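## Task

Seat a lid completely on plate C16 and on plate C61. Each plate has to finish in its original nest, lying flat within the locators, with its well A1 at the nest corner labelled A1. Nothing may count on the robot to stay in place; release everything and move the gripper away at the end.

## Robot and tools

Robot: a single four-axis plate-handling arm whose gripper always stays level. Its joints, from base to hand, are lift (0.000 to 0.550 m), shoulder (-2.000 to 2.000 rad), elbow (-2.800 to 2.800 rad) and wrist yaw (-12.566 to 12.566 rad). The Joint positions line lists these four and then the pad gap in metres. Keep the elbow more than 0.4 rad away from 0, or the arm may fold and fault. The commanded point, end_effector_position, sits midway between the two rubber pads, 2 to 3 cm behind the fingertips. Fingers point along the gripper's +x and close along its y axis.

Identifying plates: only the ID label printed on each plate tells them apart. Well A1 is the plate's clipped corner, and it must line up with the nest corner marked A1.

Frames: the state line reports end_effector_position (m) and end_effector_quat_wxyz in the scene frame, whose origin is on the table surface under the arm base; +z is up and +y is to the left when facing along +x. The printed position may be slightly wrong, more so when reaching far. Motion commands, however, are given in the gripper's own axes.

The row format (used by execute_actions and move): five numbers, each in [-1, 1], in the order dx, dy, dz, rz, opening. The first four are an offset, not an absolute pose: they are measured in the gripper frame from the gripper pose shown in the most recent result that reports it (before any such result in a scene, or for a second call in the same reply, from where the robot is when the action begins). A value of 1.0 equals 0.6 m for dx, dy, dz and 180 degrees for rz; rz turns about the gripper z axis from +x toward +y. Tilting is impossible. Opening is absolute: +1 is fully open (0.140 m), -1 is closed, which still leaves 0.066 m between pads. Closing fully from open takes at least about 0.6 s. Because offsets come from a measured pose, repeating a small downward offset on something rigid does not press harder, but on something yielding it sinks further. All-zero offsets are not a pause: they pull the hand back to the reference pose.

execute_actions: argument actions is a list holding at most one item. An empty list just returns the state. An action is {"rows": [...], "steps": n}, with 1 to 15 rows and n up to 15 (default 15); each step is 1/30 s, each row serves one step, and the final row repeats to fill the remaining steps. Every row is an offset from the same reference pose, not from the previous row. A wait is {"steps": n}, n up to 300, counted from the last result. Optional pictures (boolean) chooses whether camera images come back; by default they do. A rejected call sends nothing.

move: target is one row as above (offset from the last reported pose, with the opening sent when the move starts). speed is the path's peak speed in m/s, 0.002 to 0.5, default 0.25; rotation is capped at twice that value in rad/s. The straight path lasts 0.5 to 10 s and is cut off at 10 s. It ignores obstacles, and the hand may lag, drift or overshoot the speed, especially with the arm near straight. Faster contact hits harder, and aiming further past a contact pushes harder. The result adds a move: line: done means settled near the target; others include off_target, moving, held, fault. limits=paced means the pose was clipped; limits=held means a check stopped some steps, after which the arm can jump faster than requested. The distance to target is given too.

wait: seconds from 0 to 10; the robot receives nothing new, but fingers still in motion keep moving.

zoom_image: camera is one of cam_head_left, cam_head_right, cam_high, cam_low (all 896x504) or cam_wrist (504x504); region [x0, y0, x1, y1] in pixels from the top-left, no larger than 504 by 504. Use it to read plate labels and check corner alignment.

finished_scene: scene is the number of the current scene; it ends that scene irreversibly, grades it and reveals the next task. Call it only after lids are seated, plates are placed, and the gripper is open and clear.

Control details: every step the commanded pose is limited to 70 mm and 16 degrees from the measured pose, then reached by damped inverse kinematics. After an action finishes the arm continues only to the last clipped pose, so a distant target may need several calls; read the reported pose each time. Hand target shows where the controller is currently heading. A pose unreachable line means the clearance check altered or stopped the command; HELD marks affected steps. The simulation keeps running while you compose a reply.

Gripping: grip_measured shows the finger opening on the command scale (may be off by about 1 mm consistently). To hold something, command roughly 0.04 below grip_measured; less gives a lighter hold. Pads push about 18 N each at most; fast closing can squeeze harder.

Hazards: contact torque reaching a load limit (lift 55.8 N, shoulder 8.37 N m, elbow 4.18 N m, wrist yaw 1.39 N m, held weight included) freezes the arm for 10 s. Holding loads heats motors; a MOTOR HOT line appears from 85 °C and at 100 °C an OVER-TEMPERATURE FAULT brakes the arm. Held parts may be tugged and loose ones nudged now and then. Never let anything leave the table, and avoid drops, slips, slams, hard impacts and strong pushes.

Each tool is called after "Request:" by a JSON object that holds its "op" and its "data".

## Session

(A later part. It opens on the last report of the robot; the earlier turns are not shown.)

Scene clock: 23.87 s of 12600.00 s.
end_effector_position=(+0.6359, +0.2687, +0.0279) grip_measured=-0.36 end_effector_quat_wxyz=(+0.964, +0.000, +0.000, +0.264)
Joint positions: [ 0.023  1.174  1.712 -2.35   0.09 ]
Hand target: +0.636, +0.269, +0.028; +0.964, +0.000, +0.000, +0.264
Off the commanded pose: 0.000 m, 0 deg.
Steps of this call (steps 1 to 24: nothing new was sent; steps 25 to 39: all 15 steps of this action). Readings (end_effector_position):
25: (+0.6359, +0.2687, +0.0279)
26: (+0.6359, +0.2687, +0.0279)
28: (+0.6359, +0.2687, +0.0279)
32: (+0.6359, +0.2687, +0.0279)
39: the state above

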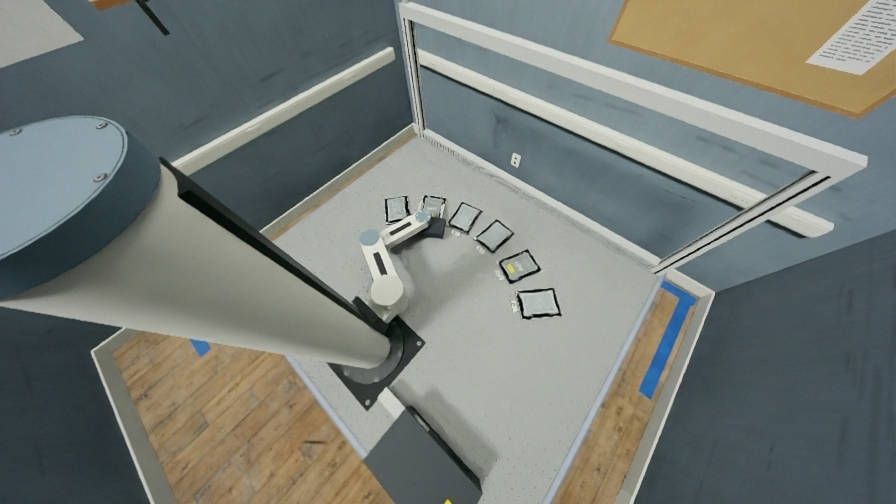

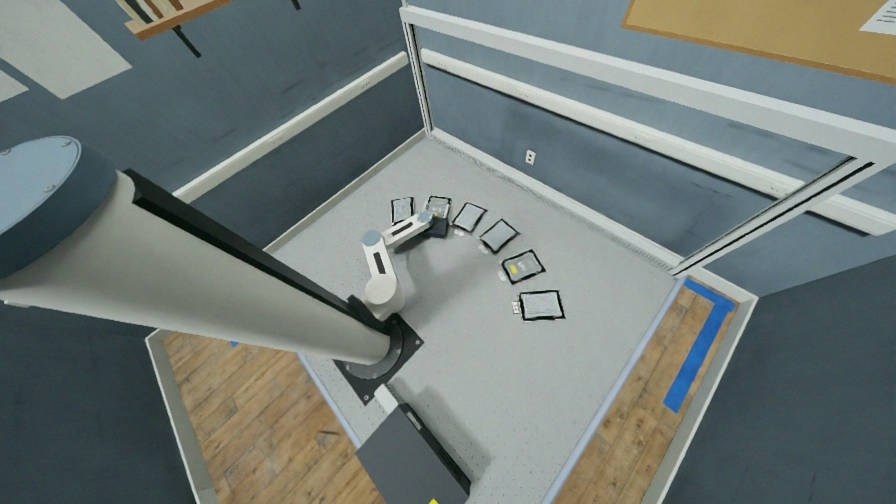

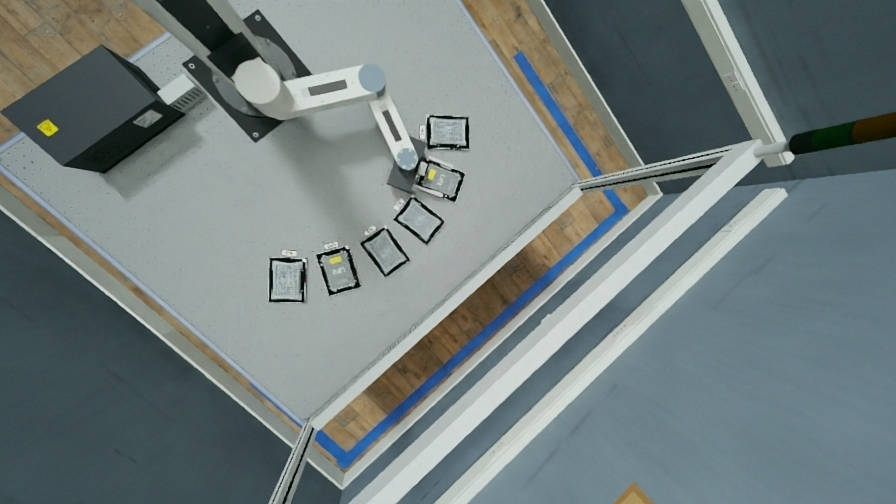

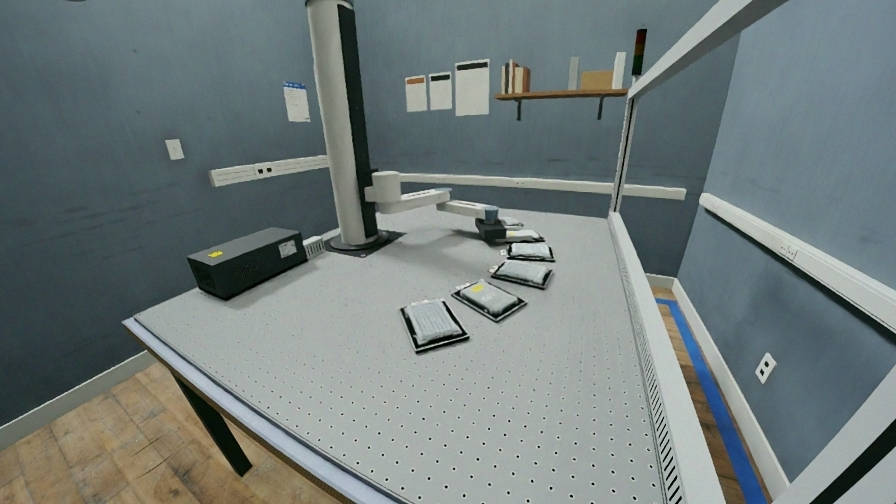

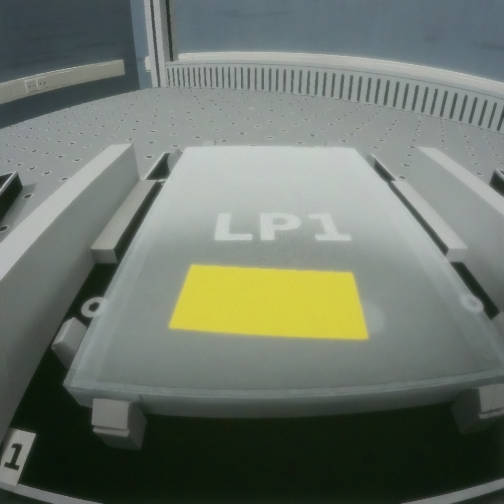

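Request:
{"op": "zoom_image", "data": {"camera": "cam_wrist", "region": [45, 355, 185, 455]}}

Request:
{"op": "zoom_image", "data": {"camera": "cam_wrist", "region": [384, 330, 504, 440]}}

Request:
{"op": "zoom_image", "data": {"camera": "cam_low", "region": [480, 220, 570, 280]}}

Request:
{"op": "zoom_image", "data": {"camera": "cam_high", "region": [380, 185, 460, 255]}}

Region (45, 355, 185, 455) of cam_wrist's 504x504 image, scaled by 3.600, with more detail than that image has; it fills the top 360 rows of this view, and the rest is white.

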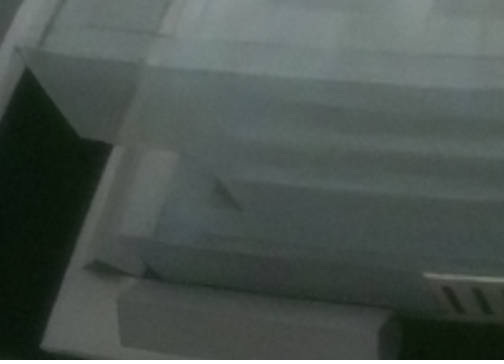

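Region (384, 330, 504, 440) of cam_wrist's 504x504 image, scaled by 4.200, with more detail than that image has; it fills the top 462 rows of this view, and the rest is white.

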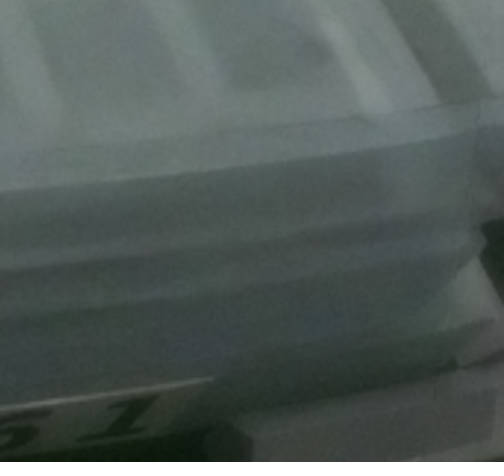

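Region (480, 220, 570, 280) of cam_low's 896x504 image, scaled by 5.600, with more detail than that image has.

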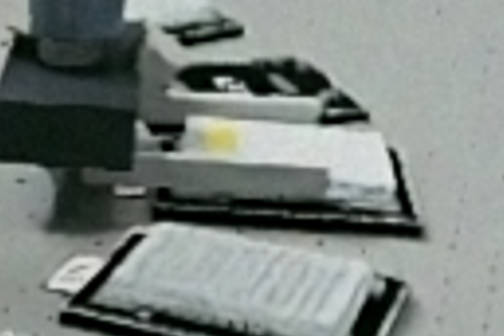

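Region (380, 185, 460, 255) of cam_high's 896x504 image, scaled by 6.300, with more detail than that image has; it fills the top 441 rows of this view, and the rest is white.

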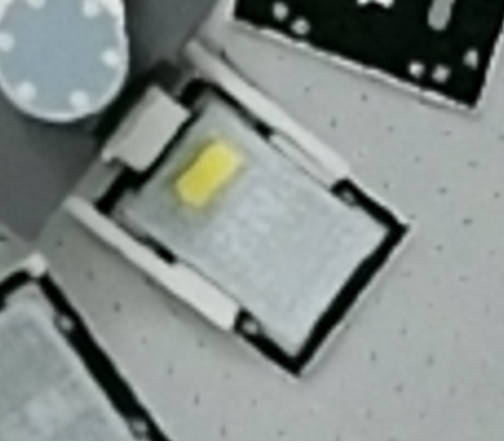

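Request:
{"op": "move", "data": {"target": [0, 0, 0.012, 0, -0.52], "speed": 0.03}}

Request:
{"op": "zoom_image", "data": {"camera": "cam_wrist", "region": [45, 340, 225, 480]}}

Request:
{"op": "zoom_image", "data": {"camera": "cam_wrist", "region": [324, 330, 504, 470]}}

Scene clock: 40.40 s of 12600.00 s.
end_effector_position=(+0.7009, +0.1081, +0.0459) grip_measured=-0.47 end_effector_quat_wxyz=(+0.994, +0.000, +0.000, +0.106)
Joint positions: [ 0.041  0.839  1.732 -2.358  0.086]
Hand target: +0.701, +0.108, +0.046; +0.994, +0.000, +0.000, +0.106
Off the commanded pose: 0.000 m, 0 deg.
After step 90, 2.47 s passed at rest.
move: done

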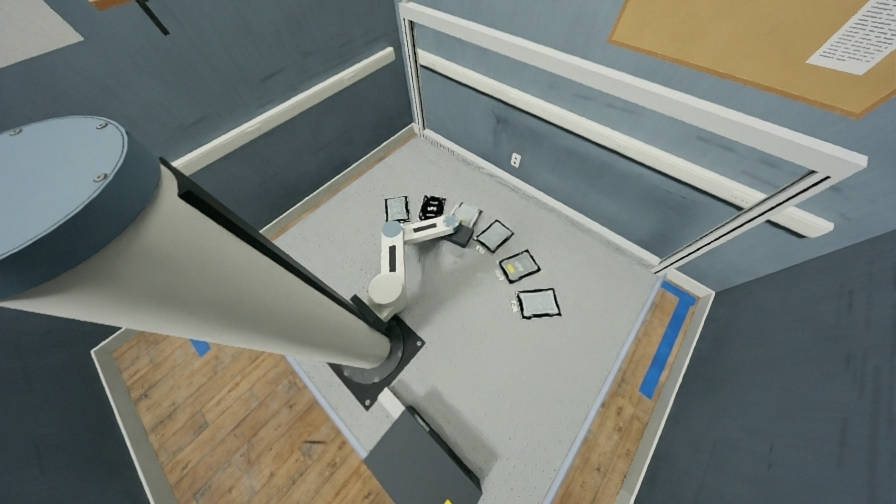

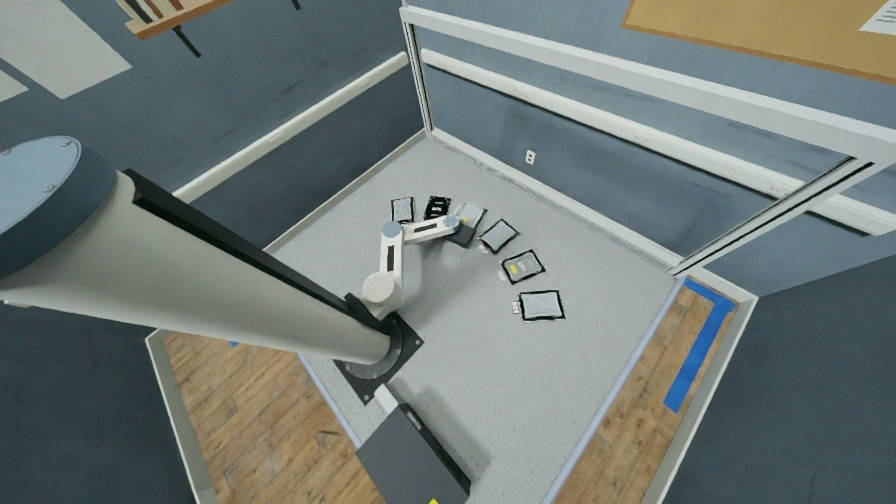

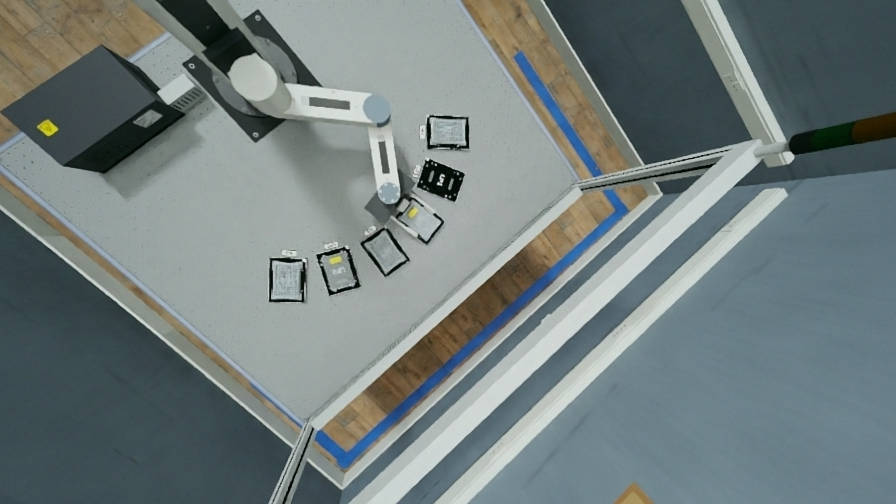

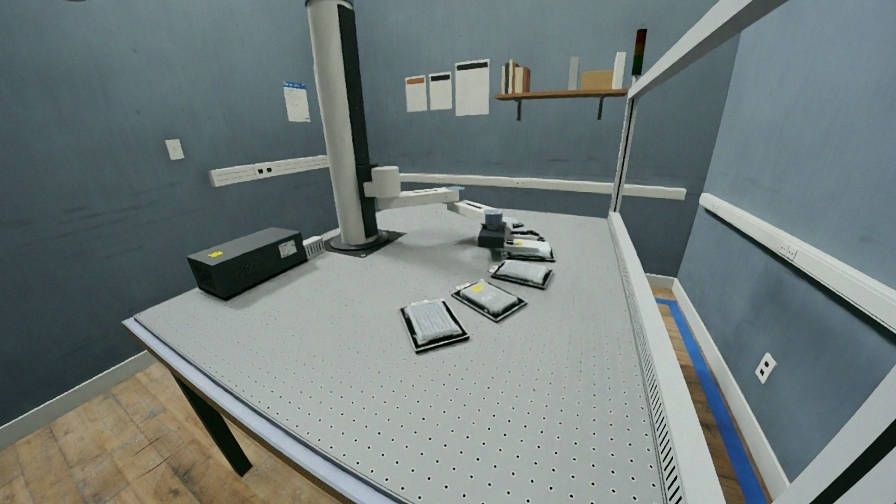

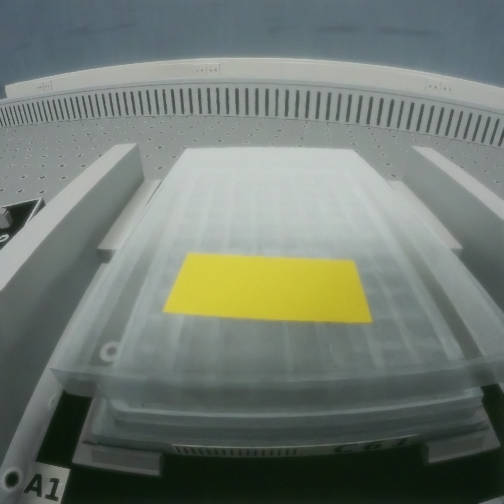

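Region (45, 340, 225, 480) of cam_wrist's 504x504 image, scaled by 2.800, with more detail than that image has.

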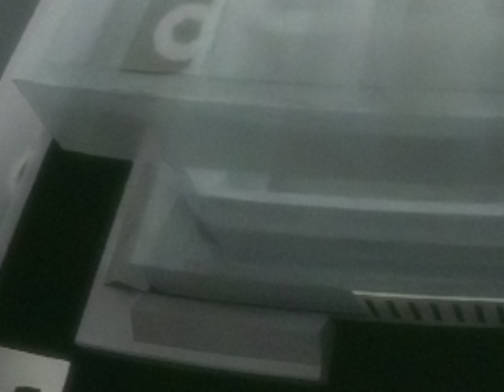

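Region (324, 330, 504, 470) of cam_wrist's 504x504 image, scaled by 2.800, with more detail than that image has.

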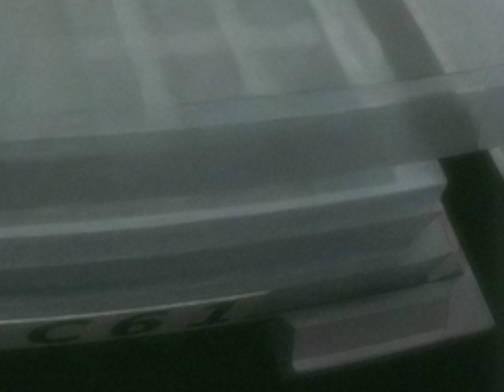

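Request:
{"op": "move", "data": {"target": [-0.0027, 0, -0.008, 0, -0.52], "speed": 0.02}}

Request:
{"op": "move", "data": {"target": [0, 0, -0.006, 0, -0.52], "speed": 0.01}}

Request:
{"op": "zoom_image", "data": {"camera": "cam_wrist", "region": [45, 340, 225, 480]}}

Request:
{"op": "zoom_image", "data": {"camera": "cam_wrist", "region": [324, 330, 504, 470]}}

Scene clock: 44.53 s of 12600.00 s.
end_effector_position=(+0.6994, +0.1077, +0.0411) grip_measured=-0.47 end_effector_quat_wxyz=(+0.994, +0.000, +0.000, +0.106)
Joint positions: [ 0.036  0.843  1.722 -2.353  0.086]
Hand target: +0.699, +0.108, +0.041; +0.994, +0.000, +0.000, +0.106
Off the commanded pose: 0.000 m, 0 deg.
After step 90, 0.43 s passed at rest.
move: done

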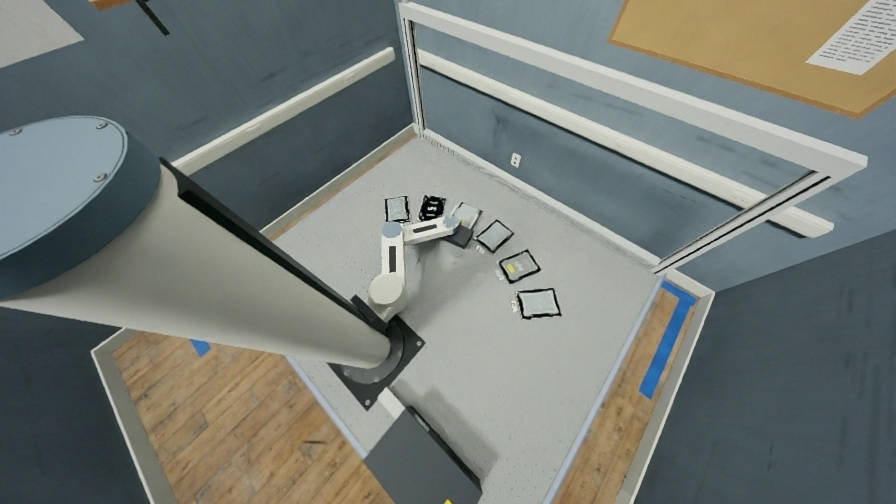

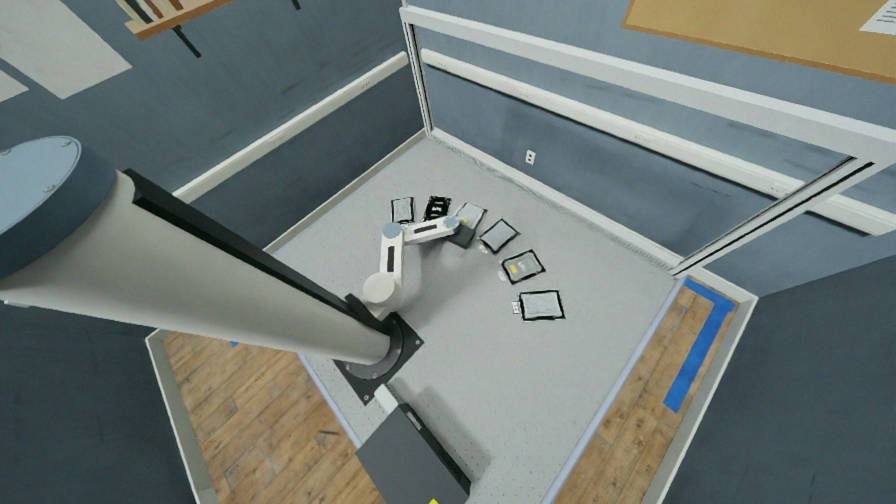

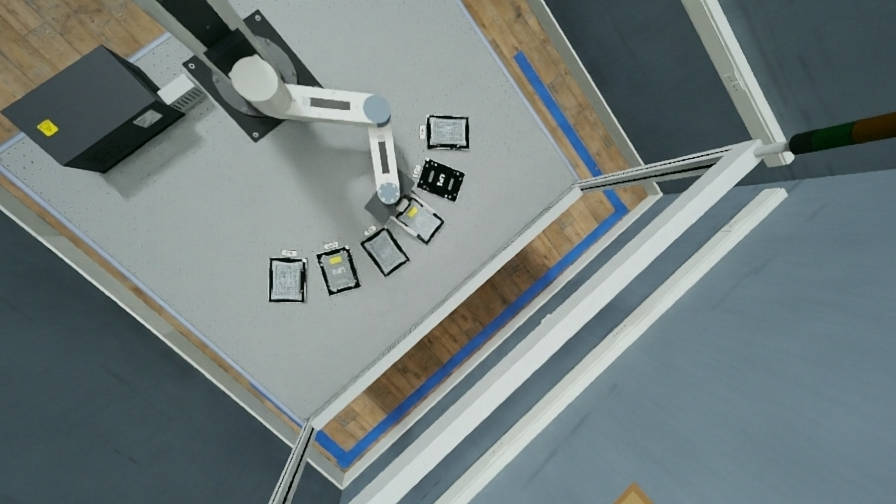

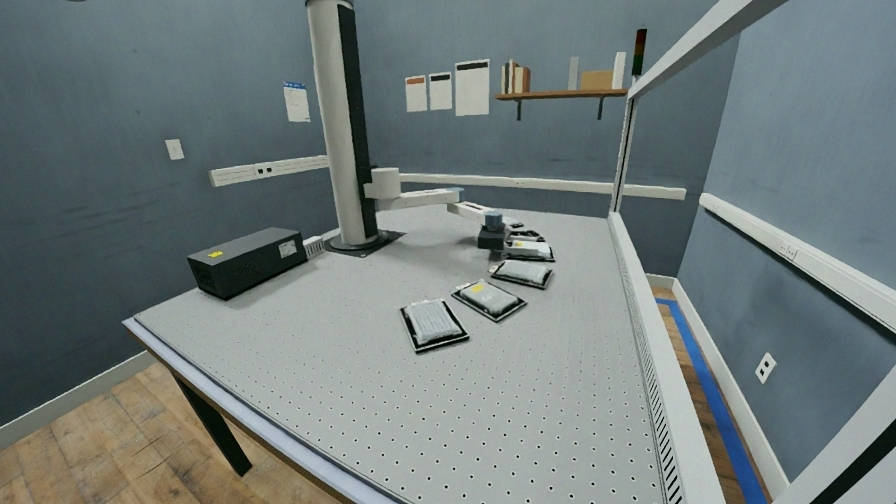

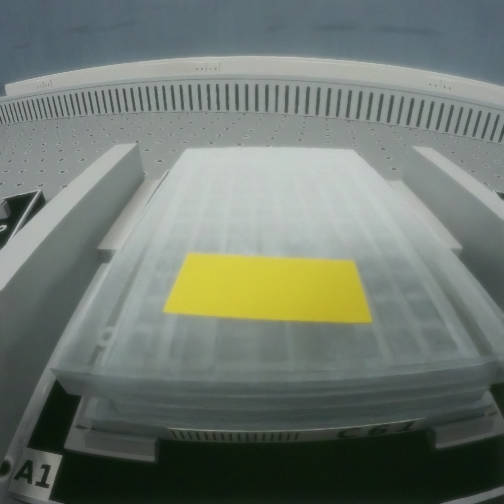

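Scene clock: 45.23 s of 12600.00 s.
end_effector_position=(+0.6994, +0.1077, +0.0377) grip_measured=-0.47 end_effector_quat_wxyz=(+0.994, +0.000, +0.000, +0.106)
Joint positions: [ 0.033  0.843  1.722 -2.353  0.086]
Hand target: +0.699, +0.108, +0.038; +0.994, +0.000, +0.000, +0.106
Off the commanded pose: 0.000 m, 0 deg.
move: done

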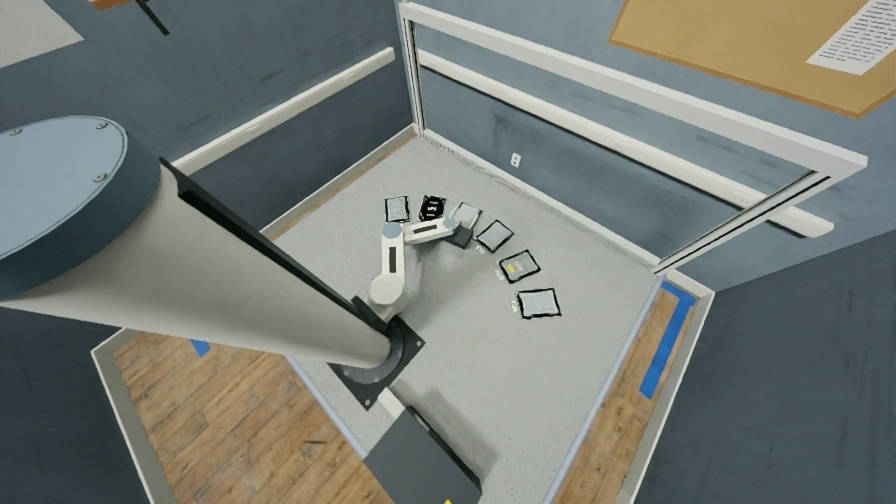

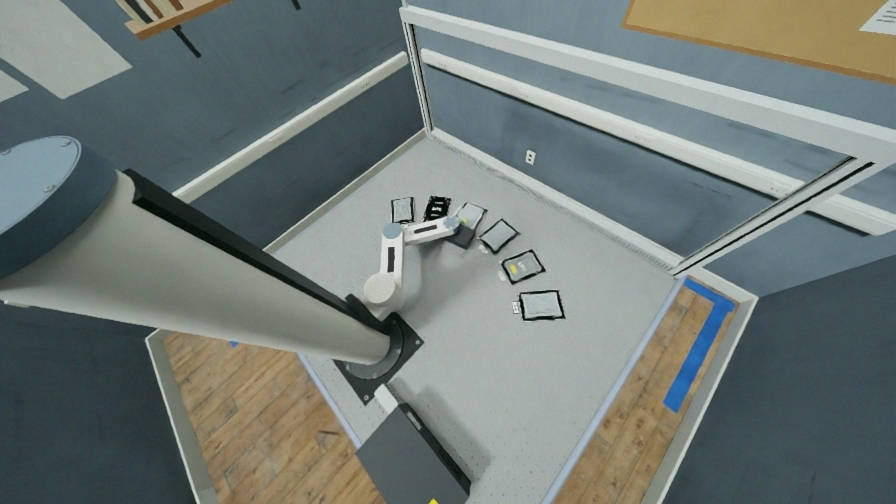

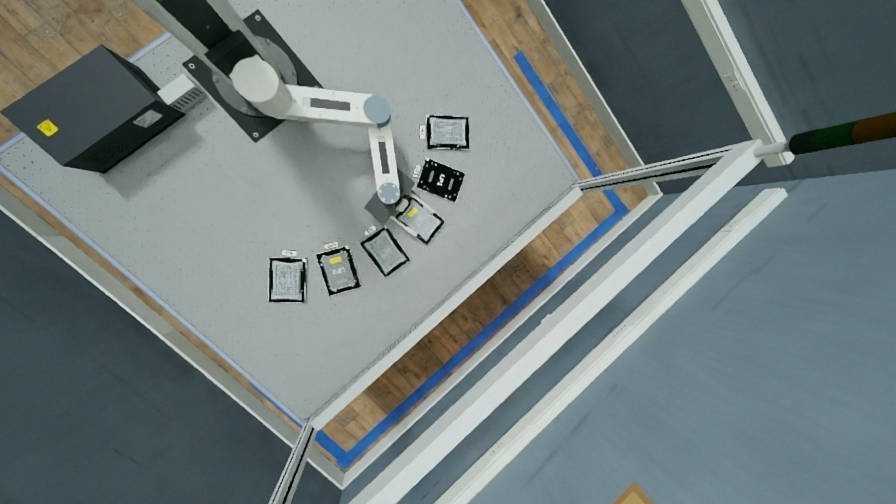

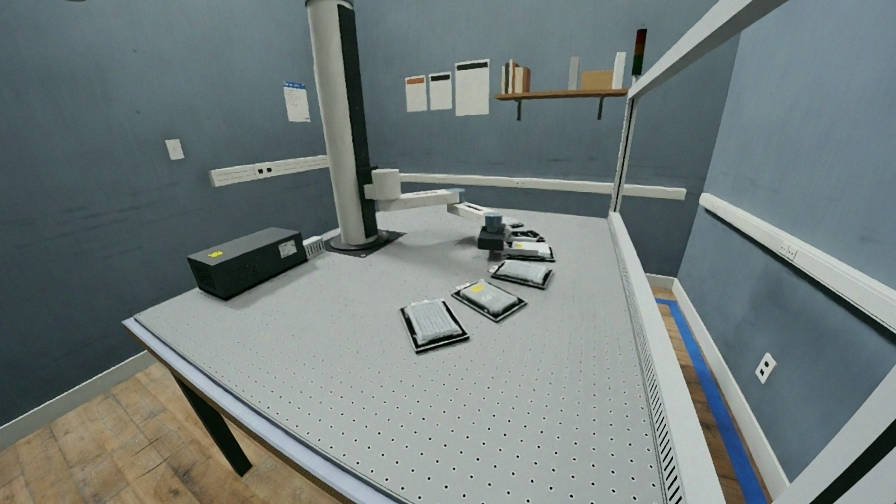

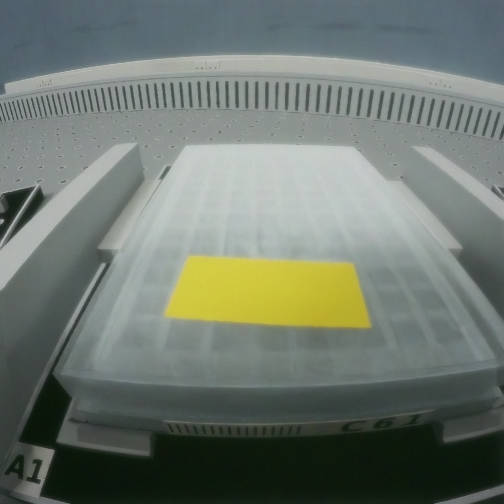

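Region (45, 340, 225, 480) of cam_wrist's 504x504 image, scaled by 2.800, with more detail than that image has.

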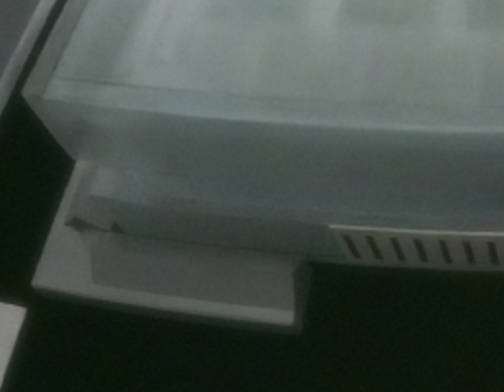

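Region (324, 330, 504, 470) of cam_wrist's 504x504 image, scaled by 2.800, with more detail than that image has.

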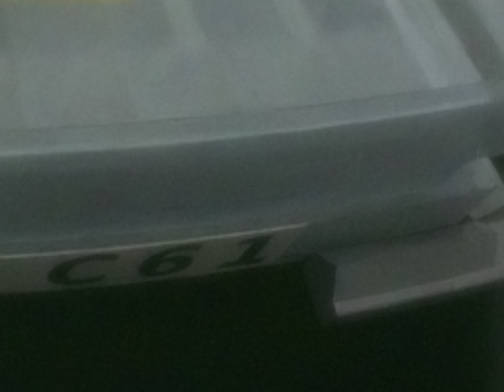

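Request:
{"op": "move", "data": {"target": [0, 0, -0.0013, 0, -0.52], "speed": 0.005}}

Request:
{"op": "move", "data": {"target": [0, 0, 0, 0, -0.1], "speed": 0.005}}

Request:
{"op": "zoom_image", "data": {"camera": "cam_wrist", "region": [45, 340, 225, 480]}}

Request:
{"op": "zoom_image", "data": {"camera": "cam_wrist", "region": [324, 330, 504, 470]}}

Scene clock: 47.20 s of 12600.00 s.
end_effector_position=(+0.6994, +0.1077, +0.0370) grip_measured=-0.47 end_effector_quat_wxyz=(+0.994, +0.000, +0.000, +0.106)
Joint positions: [ 0.032  0.843  1.722 -2.353  0.086]
Hand target: +0.699, +0.108, +0.037; +0.994, +0.000, +0.000, +0.106
Off the commanded pose: 0.000 m, 0 deg.
move: done

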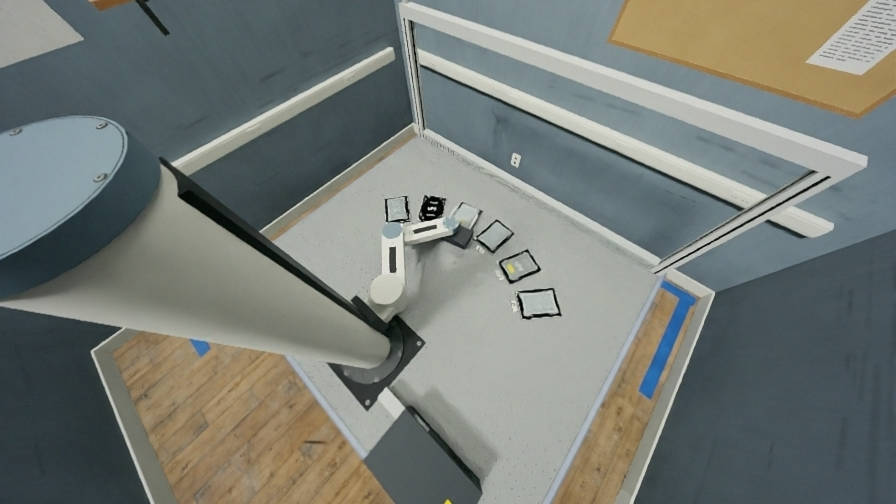

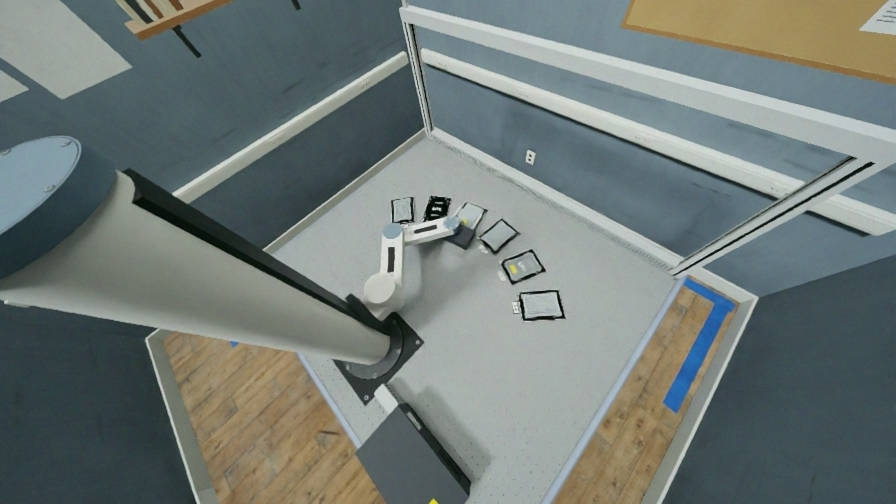

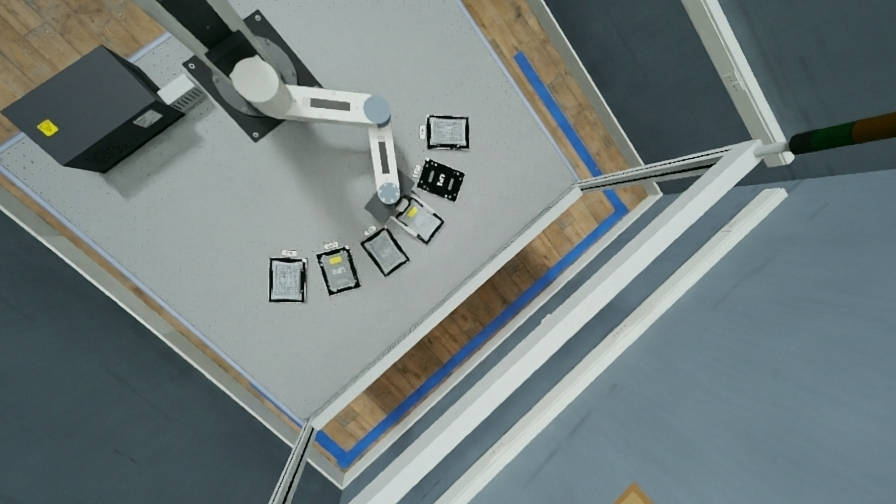

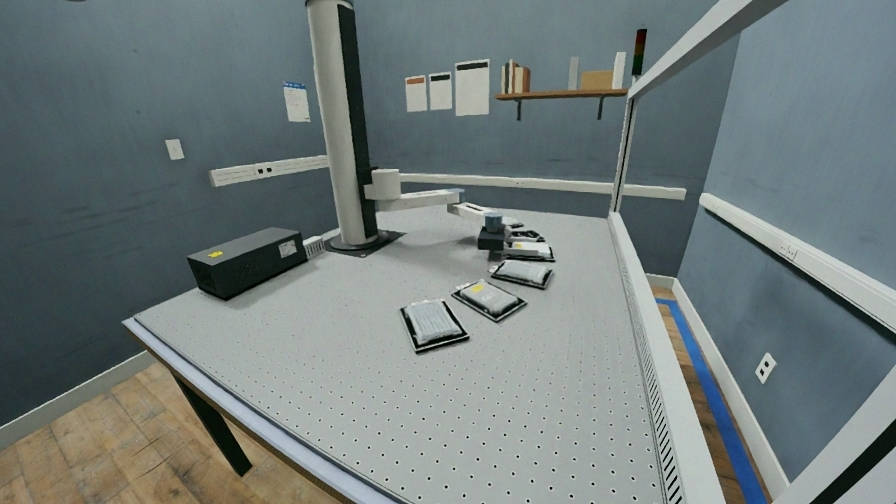

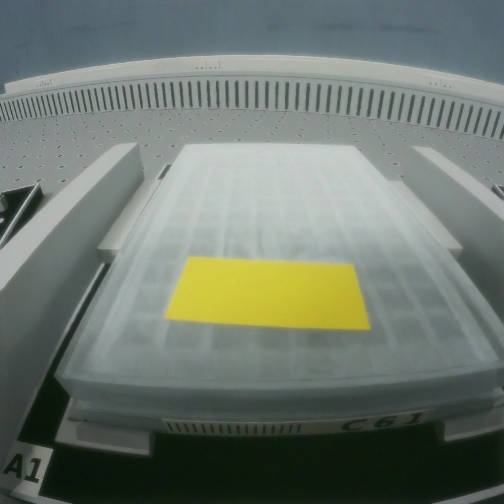

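Scene clock: 47.70 s of 12600.00 s.
end_effector_position=(+0.6994, +0.1077, +0.0371) grip_measured=-0.10 end_effector_quat_wxyz=(+0.994, +0.000, +0.000, +0.106)
Joint positions: [ 0.032  0.843  1.722 -2.353  0.099]
Hand target: +0.699, +0.108, +0.037; +0.994, +0.000, +0.000, +0.106
Off the commanded pose: 0.000 m, 0 deg.
move: done

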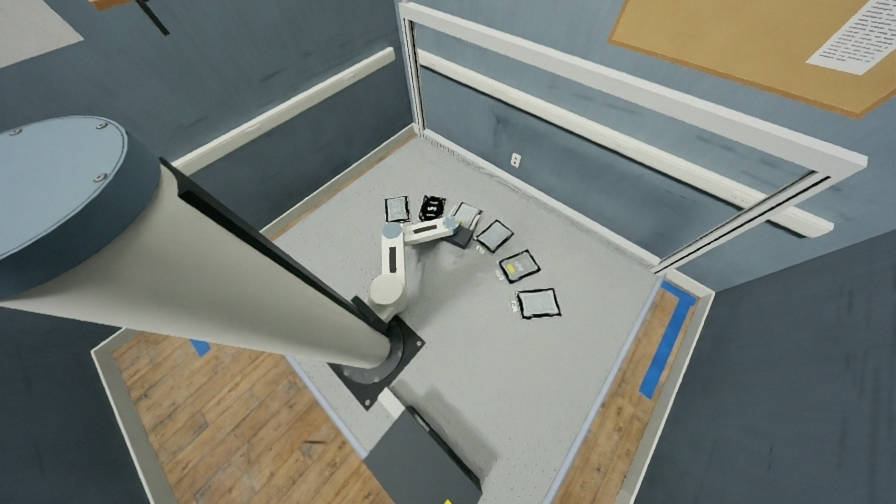

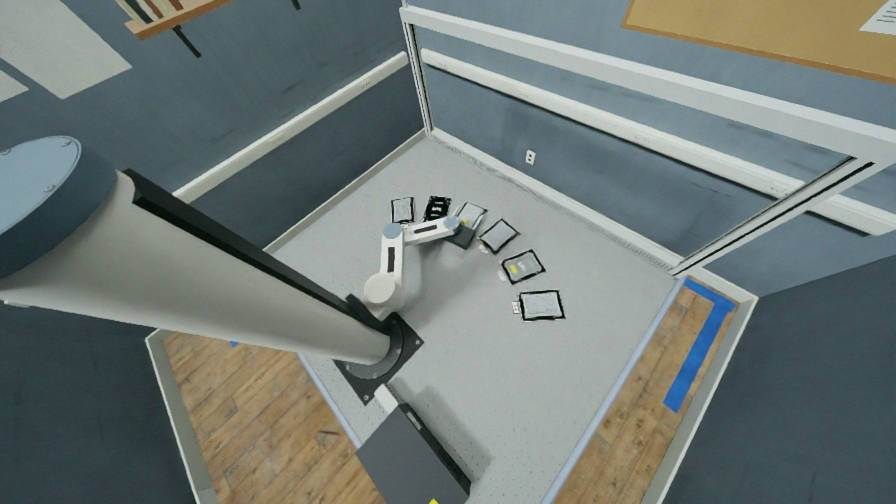

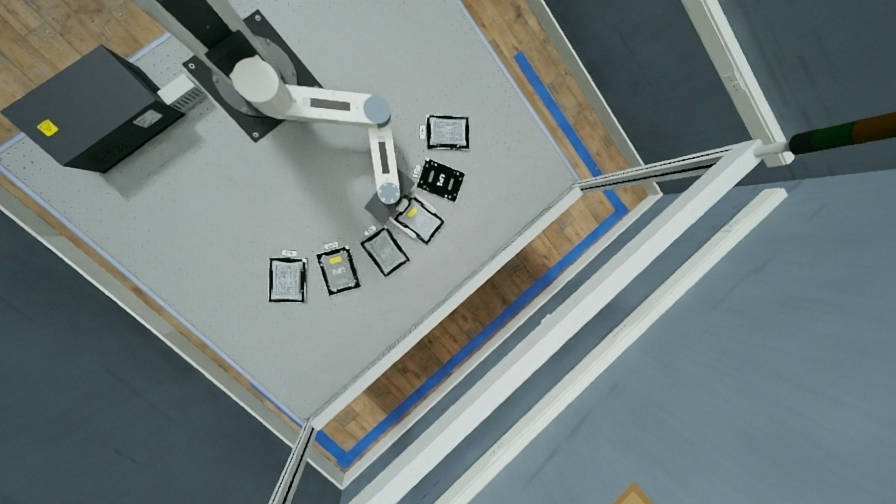

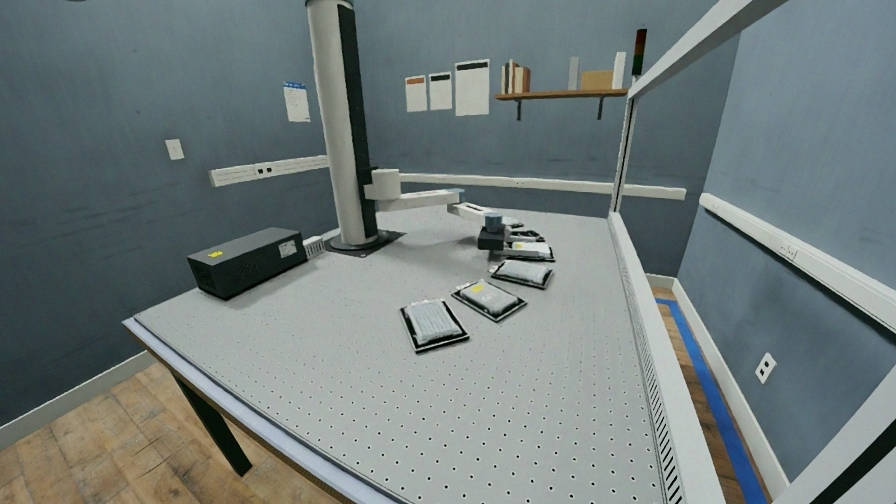

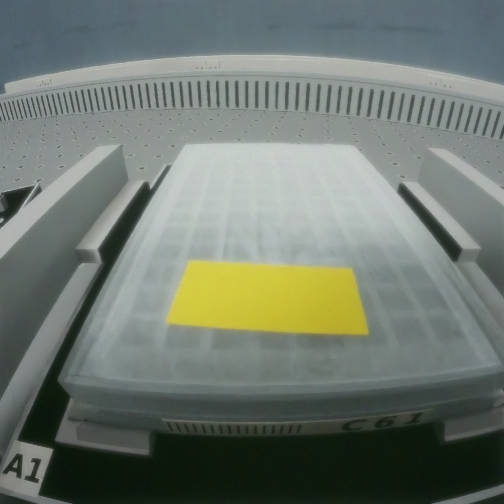

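Region (45, 340, 225, 480) of cam_wrist's 504x504 image, scaled by 2.800, with more detail than that image has.

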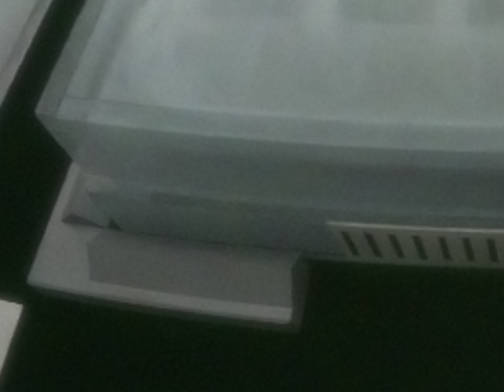

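Region (324, 330, 504, 470) of cam_wrist's 504x504 image, scaled by 2.800, with more detail than that image has.

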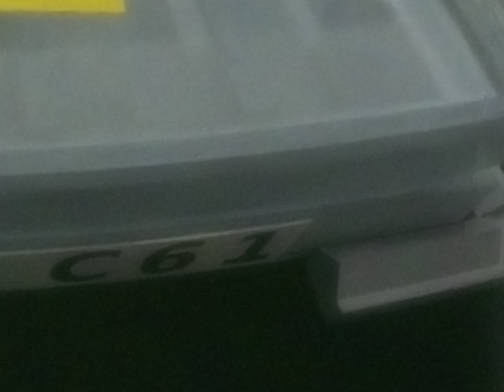

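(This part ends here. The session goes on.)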